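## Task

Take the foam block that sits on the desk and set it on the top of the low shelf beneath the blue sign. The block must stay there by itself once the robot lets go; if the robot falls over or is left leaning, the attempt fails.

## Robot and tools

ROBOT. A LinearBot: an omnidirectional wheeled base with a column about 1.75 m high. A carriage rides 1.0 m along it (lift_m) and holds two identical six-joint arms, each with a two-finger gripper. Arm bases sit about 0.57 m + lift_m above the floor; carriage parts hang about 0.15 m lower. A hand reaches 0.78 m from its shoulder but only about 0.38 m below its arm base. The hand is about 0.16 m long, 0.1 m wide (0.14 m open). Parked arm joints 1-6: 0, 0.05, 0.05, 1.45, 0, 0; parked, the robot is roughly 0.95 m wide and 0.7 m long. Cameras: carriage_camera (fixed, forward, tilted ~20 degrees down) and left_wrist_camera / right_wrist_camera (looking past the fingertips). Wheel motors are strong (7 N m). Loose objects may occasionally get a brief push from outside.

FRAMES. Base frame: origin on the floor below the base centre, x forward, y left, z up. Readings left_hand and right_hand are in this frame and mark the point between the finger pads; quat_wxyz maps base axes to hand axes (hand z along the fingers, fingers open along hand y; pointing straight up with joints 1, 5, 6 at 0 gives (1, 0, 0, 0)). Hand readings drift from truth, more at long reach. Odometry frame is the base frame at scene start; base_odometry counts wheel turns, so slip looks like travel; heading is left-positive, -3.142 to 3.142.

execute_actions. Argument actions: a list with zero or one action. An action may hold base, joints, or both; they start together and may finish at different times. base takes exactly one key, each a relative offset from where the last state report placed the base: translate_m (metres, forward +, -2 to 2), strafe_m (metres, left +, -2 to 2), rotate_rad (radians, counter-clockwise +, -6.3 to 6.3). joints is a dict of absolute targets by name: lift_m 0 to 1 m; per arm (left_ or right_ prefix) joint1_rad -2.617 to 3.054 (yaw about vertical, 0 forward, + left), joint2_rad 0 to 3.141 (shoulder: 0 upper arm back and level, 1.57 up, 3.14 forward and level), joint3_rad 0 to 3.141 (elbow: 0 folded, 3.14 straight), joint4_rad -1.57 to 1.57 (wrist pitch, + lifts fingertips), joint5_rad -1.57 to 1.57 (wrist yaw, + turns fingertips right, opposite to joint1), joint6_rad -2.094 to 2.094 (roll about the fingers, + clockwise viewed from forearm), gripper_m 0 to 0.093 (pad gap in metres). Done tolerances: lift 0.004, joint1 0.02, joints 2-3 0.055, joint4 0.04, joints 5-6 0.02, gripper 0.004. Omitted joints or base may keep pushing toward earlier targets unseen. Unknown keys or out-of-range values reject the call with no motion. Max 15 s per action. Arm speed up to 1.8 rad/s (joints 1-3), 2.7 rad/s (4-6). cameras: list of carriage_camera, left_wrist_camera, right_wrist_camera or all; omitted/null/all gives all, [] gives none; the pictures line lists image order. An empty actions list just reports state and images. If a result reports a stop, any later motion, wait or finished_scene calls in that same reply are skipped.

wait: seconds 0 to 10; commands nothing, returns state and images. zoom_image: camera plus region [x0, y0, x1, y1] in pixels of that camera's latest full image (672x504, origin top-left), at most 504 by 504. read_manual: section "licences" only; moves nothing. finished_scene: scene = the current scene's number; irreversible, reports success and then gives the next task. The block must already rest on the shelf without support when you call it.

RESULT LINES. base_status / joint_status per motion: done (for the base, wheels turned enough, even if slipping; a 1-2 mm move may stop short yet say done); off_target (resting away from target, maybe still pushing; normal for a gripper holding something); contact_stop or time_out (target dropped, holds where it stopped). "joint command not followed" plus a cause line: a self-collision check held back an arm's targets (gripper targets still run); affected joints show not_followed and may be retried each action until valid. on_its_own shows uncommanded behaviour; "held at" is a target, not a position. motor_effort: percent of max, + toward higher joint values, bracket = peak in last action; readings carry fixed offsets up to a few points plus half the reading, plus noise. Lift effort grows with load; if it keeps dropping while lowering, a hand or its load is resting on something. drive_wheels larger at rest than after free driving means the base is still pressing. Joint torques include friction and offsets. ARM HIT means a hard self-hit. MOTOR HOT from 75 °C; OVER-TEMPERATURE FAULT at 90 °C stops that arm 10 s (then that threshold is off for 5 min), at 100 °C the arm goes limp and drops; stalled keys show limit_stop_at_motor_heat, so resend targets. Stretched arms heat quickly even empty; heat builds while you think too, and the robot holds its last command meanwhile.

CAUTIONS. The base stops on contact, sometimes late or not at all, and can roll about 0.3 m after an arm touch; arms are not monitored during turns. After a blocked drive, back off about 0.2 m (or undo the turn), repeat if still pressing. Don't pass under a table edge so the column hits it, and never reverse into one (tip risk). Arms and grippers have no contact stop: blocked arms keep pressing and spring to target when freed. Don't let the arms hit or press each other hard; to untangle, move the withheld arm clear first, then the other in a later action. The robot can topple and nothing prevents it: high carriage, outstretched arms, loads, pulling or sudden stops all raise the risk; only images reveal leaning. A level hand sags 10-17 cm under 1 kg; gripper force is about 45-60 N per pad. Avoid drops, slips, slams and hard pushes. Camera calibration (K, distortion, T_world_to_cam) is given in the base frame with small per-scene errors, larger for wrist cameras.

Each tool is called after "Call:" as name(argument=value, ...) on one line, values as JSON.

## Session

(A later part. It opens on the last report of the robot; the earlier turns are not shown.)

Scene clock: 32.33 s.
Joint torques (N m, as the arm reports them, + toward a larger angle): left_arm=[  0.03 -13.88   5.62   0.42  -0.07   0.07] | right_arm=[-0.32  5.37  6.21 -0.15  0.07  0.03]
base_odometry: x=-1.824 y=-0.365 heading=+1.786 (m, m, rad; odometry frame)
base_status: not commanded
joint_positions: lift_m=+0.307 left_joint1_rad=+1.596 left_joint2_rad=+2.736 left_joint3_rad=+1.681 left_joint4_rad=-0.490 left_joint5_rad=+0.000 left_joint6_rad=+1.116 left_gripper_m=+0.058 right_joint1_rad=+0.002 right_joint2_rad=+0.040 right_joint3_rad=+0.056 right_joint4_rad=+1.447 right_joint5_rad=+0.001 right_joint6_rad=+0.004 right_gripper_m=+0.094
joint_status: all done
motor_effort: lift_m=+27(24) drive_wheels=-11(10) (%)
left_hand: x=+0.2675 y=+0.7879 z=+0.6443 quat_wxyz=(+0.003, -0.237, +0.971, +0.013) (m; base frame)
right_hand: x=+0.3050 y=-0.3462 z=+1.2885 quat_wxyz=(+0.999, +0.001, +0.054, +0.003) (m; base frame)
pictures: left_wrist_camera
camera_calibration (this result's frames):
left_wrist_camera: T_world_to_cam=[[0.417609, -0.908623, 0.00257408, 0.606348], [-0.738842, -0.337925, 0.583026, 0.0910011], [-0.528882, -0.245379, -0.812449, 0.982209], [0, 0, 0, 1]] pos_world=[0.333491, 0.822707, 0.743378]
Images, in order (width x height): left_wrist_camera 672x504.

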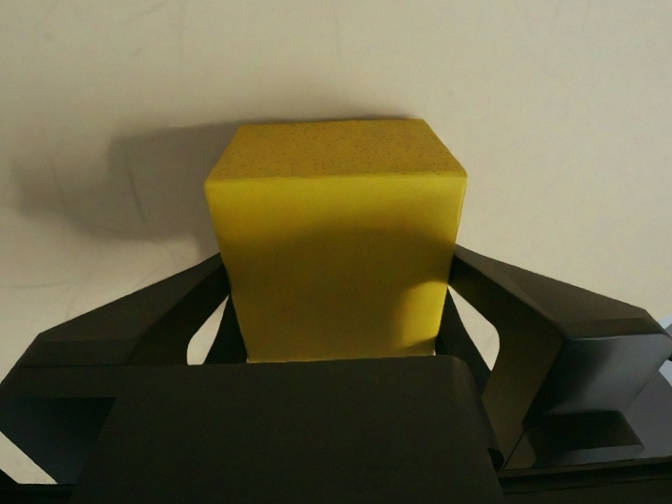

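Call:
zoom_image(camera="left_wrist_camera", region=[190, 80, 480, 200])

Call:
zoom_image(camera="left_wrist_camera", region=[340, 90, 460, 150])

Region (190, 80, 480, 200) of left_wrist_camera's 672x504 image, scaled by 1.738, with more detail than that image has; it fills the top 209 rows of this view, and the rest is white.

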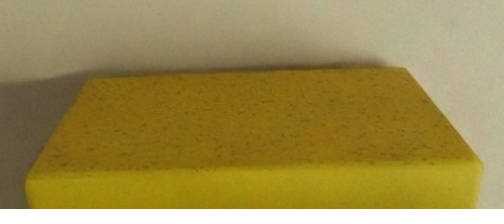

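Region (340, 90, 460, 150) of left_wrist_camera's 672x504 image, scaled by 4.200, with more detail than that image has.

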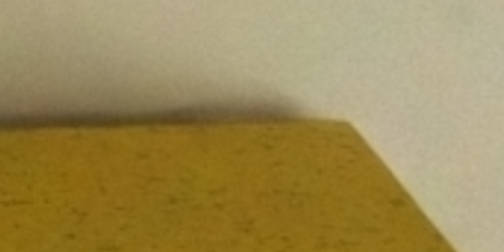

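Call:
execute_actions(actions=[{"joints": {"lift_m": 0.303}}], cameras=["left_wrist_camera"])

Scene clock: 33.63 s.
Joint torques (N m, as the arm reports them, + toward a larger angle): left_arm=[ -0.17 -13.65   5.67   0.38  -0.04   0.07] | right_arm=[-0.4   5.35  6.26 -0.19  0.07  0.03]
base_odometry: x=-1.824 y=-0.365 heading=+1.786 (m, m, rad; odometry frame)
base_status: not commanded
joint_positions: lift_m=+0.303 left_joint1_rad=+1.596 left_joint2_rad=+2.735 left_joint3_rad=+1.681 left_joint4_rad=-0.487 left_joint5_rad=+0.001 left_joint6_rad=+1.116 left_gripper_m=+0.058 right_joint1_rad=+0.002 right_joint2_rad=+0.040 right_joint3_rad=+0.055 right_joint4_rad=+1.447 right_joint5_rad=+0.001 right_joint6_rad=+0.004 right_gripper_m=+0.094
joint_status: all done
motor_effort: lift_m=+26(26) drive_wheels=-10(9) (%)
left_hand: x=+0.2676 y=+0.7890 z=+0.6410 quat_wxyz=(+0.003, -0.237, +0.971, +0.015) (m; base frame)
right_hand: x=+0.3053 y=-0.3462 z=+1.2843 quat_wxyz=(+0.999, +0.001, +0.054, +0.003) (m; base frame)
pictures: left_wrist_camera
camera_calibration (this result's frames):
left_wrist_camera: T_world_to_cam=[[0.417589, -0.908635, -0.000979717, 0.609656], [-0.739232, -0.340362, 0.581111, 0.0966467], [-0.528351, -0.241941, -0.813824, 0.977893], [0, 0, 0, 1]] pos_world=[0.333529, 0.823443, 0.740268]
Images, in order (width x height): left_wrist_camera 672x504.

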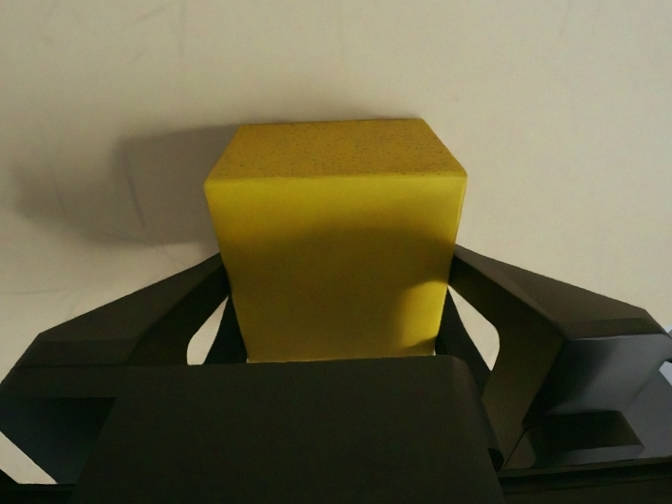

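The block now rests on the shelf (the shadow meets its edge). Releasing.

Call:
execute_actions(actions=[{"joints": {"left_gripper_m": 0.093}}], cameras=["left_wrist_camera"])

Scene clock: 34.27 s.
Joint torques (N m, as the arm reports them, + toward a larger angle): left_arm=[  0.03 -13.68   5.69   0.39  -0.03   0.06] | right_arm=[-0.36  5.38  6.23 -0.15  0.07  0.04]
base_odometry: x=-1.824 y=-0.365 heading=+1.786 (m, m, rad; odometry frame)
base_status: not commanded
joint_positions: lift_m=+0.303 left_joint1_rad=+1.596 left_joint2_rad=+2.735 left_joint3_rad=+1.681 left_joint4_rad=-0.487 left_joint5_rad=+0.001 left_joint6_rad=+1.116 left_gripper_m=+0.093 right_joint1_rad=+0.002 right_joint2_rad=+0.040 right_joint3_rad=+0.055 right_joint4_rad=+1.447 right_joint5_rad=+0.001 right_joint6_rad=+0.004 right_gripper_m=+0.094
joint_status: all done
motor_effort: lift_m=+26(26) drive_wheels=-7(9) (%)
left_hand: x=+0.2676 y=+0.7890 z=+0.6410 quat_wxyz=(+0.003, -0.237, +0.971, +0.015) (m; base frame)
right_hand: x=+0.3053 y=-0.3462 z=+1.2843 quat_wxyz=(+0.999, +0.001, +0.054, +0.003) (m; base frame)
pictures: left_wrist_camera
camera_calibration (this result's frames):
left_wrist_camera: T_world_to_cam=[[0.417589, -0.908635, -0.000979717, 0.609656], [-0.739232, -0.340362, 0.581111, 0.0966467], [-0.528351, -0.241941, -0.813824, 0.977893], [0, 0, 0, 1]] pos_world=[0.333529, 0.823443, 0.740268]
Images, in order (width x height): left_wrist_camera 672x504.

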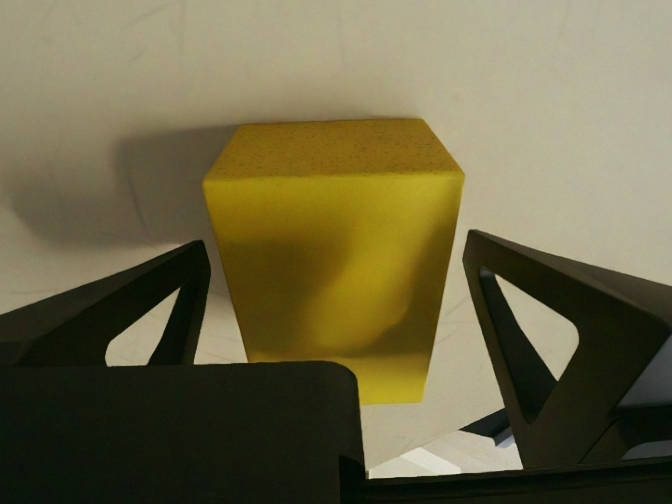

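Call:
execute_actions(actions=[{"joints": {"lift_m": 0.40}}])

Scene clock: 35.27 s.
Joint torques (N m, as the arm reports them, + toward a larger angle): left_arm=[ -0.08 -12.93   5.66   0.42  -0.07   0.07] | right_arm=[-0.34  5.26  6.22 -0.14  0.07  0.04]
base_odometry: x=-1.824 y=-0.365 heading=+1.786 (m, m, rad; odometry frame)
base_status: not commanded
joint_positions: lift_m=+0.400 left_joint1_rad=+1.596 left_joint2_rad=+2.726 left_joint3_rad=+1.681 left_joint4_rad=-0.487 left_joint5_rad=+0.001 left_joint6_rad=+1.116 left_gripper_m=+0.093 right_joint1_rad=+0.002 right_joint2_rad=+0.040 right_joint3_rad=+0.055 right_joint4_rad=+1.448 right_joint5_rad=+0.001 right_joint6_rad=+0.004 right_gripper_m=+0.094
joint_status: all done
motor_effort: lift_m=+33(40) drive_wheels=-11(9) (%)
left_hand: x=+0.2675 y=+0.7919 z=+0.7412 quat_wxyz=(+0.005, -0.237, +0.971, +0.019) (m; base frame)
right_hand: x=+0.3051 y=-0.3462 z=+1.3808 quat_wxyz=(+0.999, +0.001, +0.054, +0.003) (m; base frame)
pictures: carriage_camera, left_wrist_camera, right_wrist_camera
camera_calibration (this result's frames):
carriage_camera: T_world_to_cam=[[-0.00320626, -0.99979, 0.0202473, -0.0277992], [-0.349319, -0.0178521, -0.936834, 1.33992], [0.936998, -0.0100765, -0.349188, 0.306298], [0, 0, 0, 1]] pos_world=[0.180968, -0.000786628, 1.3628]
left_wrist_camera: T_world_to_cam=[[0.417578, -0.908598, -0.00888957, 0.618166], [-0.739332, -0.345441, 0.577979, 0.0457685], [-0.528221, -0.234779, -0.816004, 1.056], [0, 0, 0, 1]] pos_world=[0.333509, 0.825402, 0.840745]
right_wrist_camera: T_world_to_cam=[[0.0264167, -0.99933, 0.0253494, -0.381631], [0.770643, 0.00420666, -0.637254, 0.660422], [0.63672, 0.0363695, 0.770237, -1.11748], [0, 0, 0, 1]] pos_world=[0.212654, -0.343511, 1.29125]
Images, in order (width x height): carriage_camera 672x504, left_wrist_camera 672x504, right_wrist_camera 672x504.

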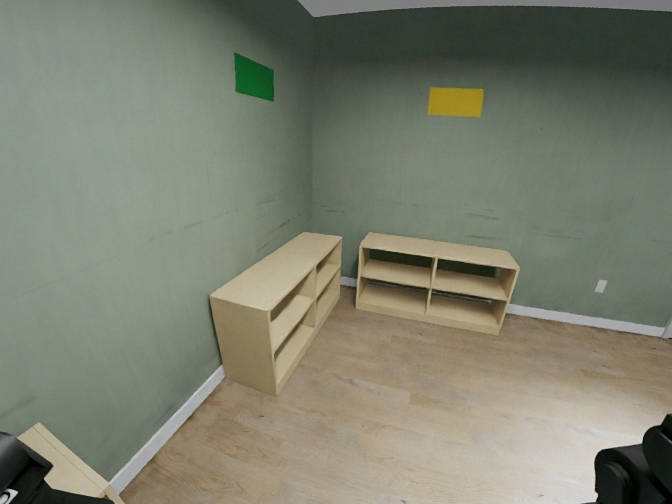

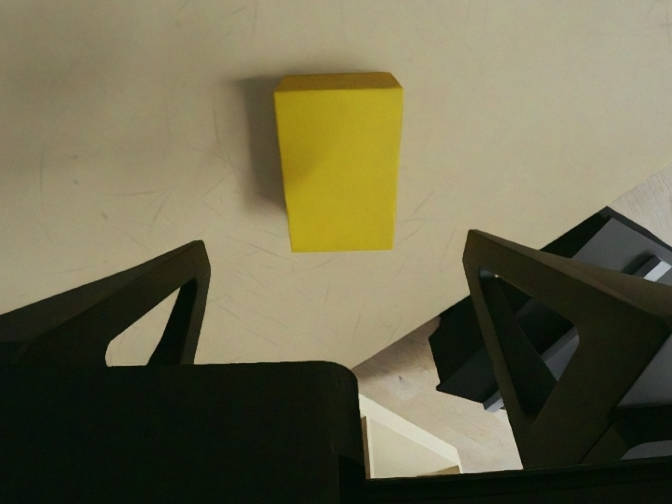

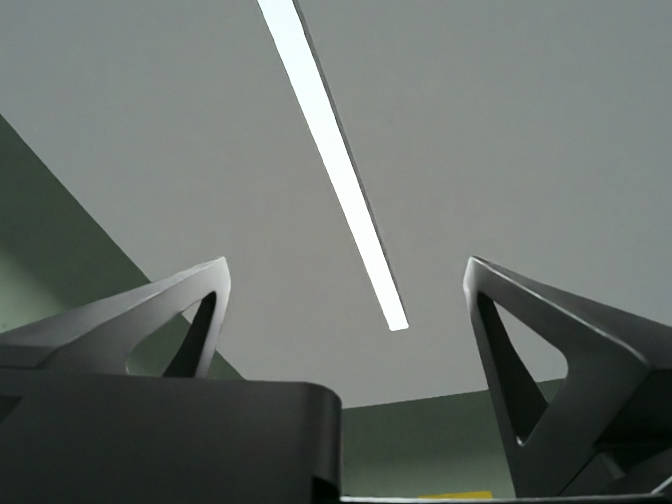

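The block sits on top of the shelf under the blue sign, well inside the edges and clear of the hand. The robot is upright.

Call:
finished_scene(scene=2)

The scene is finished: the task was done.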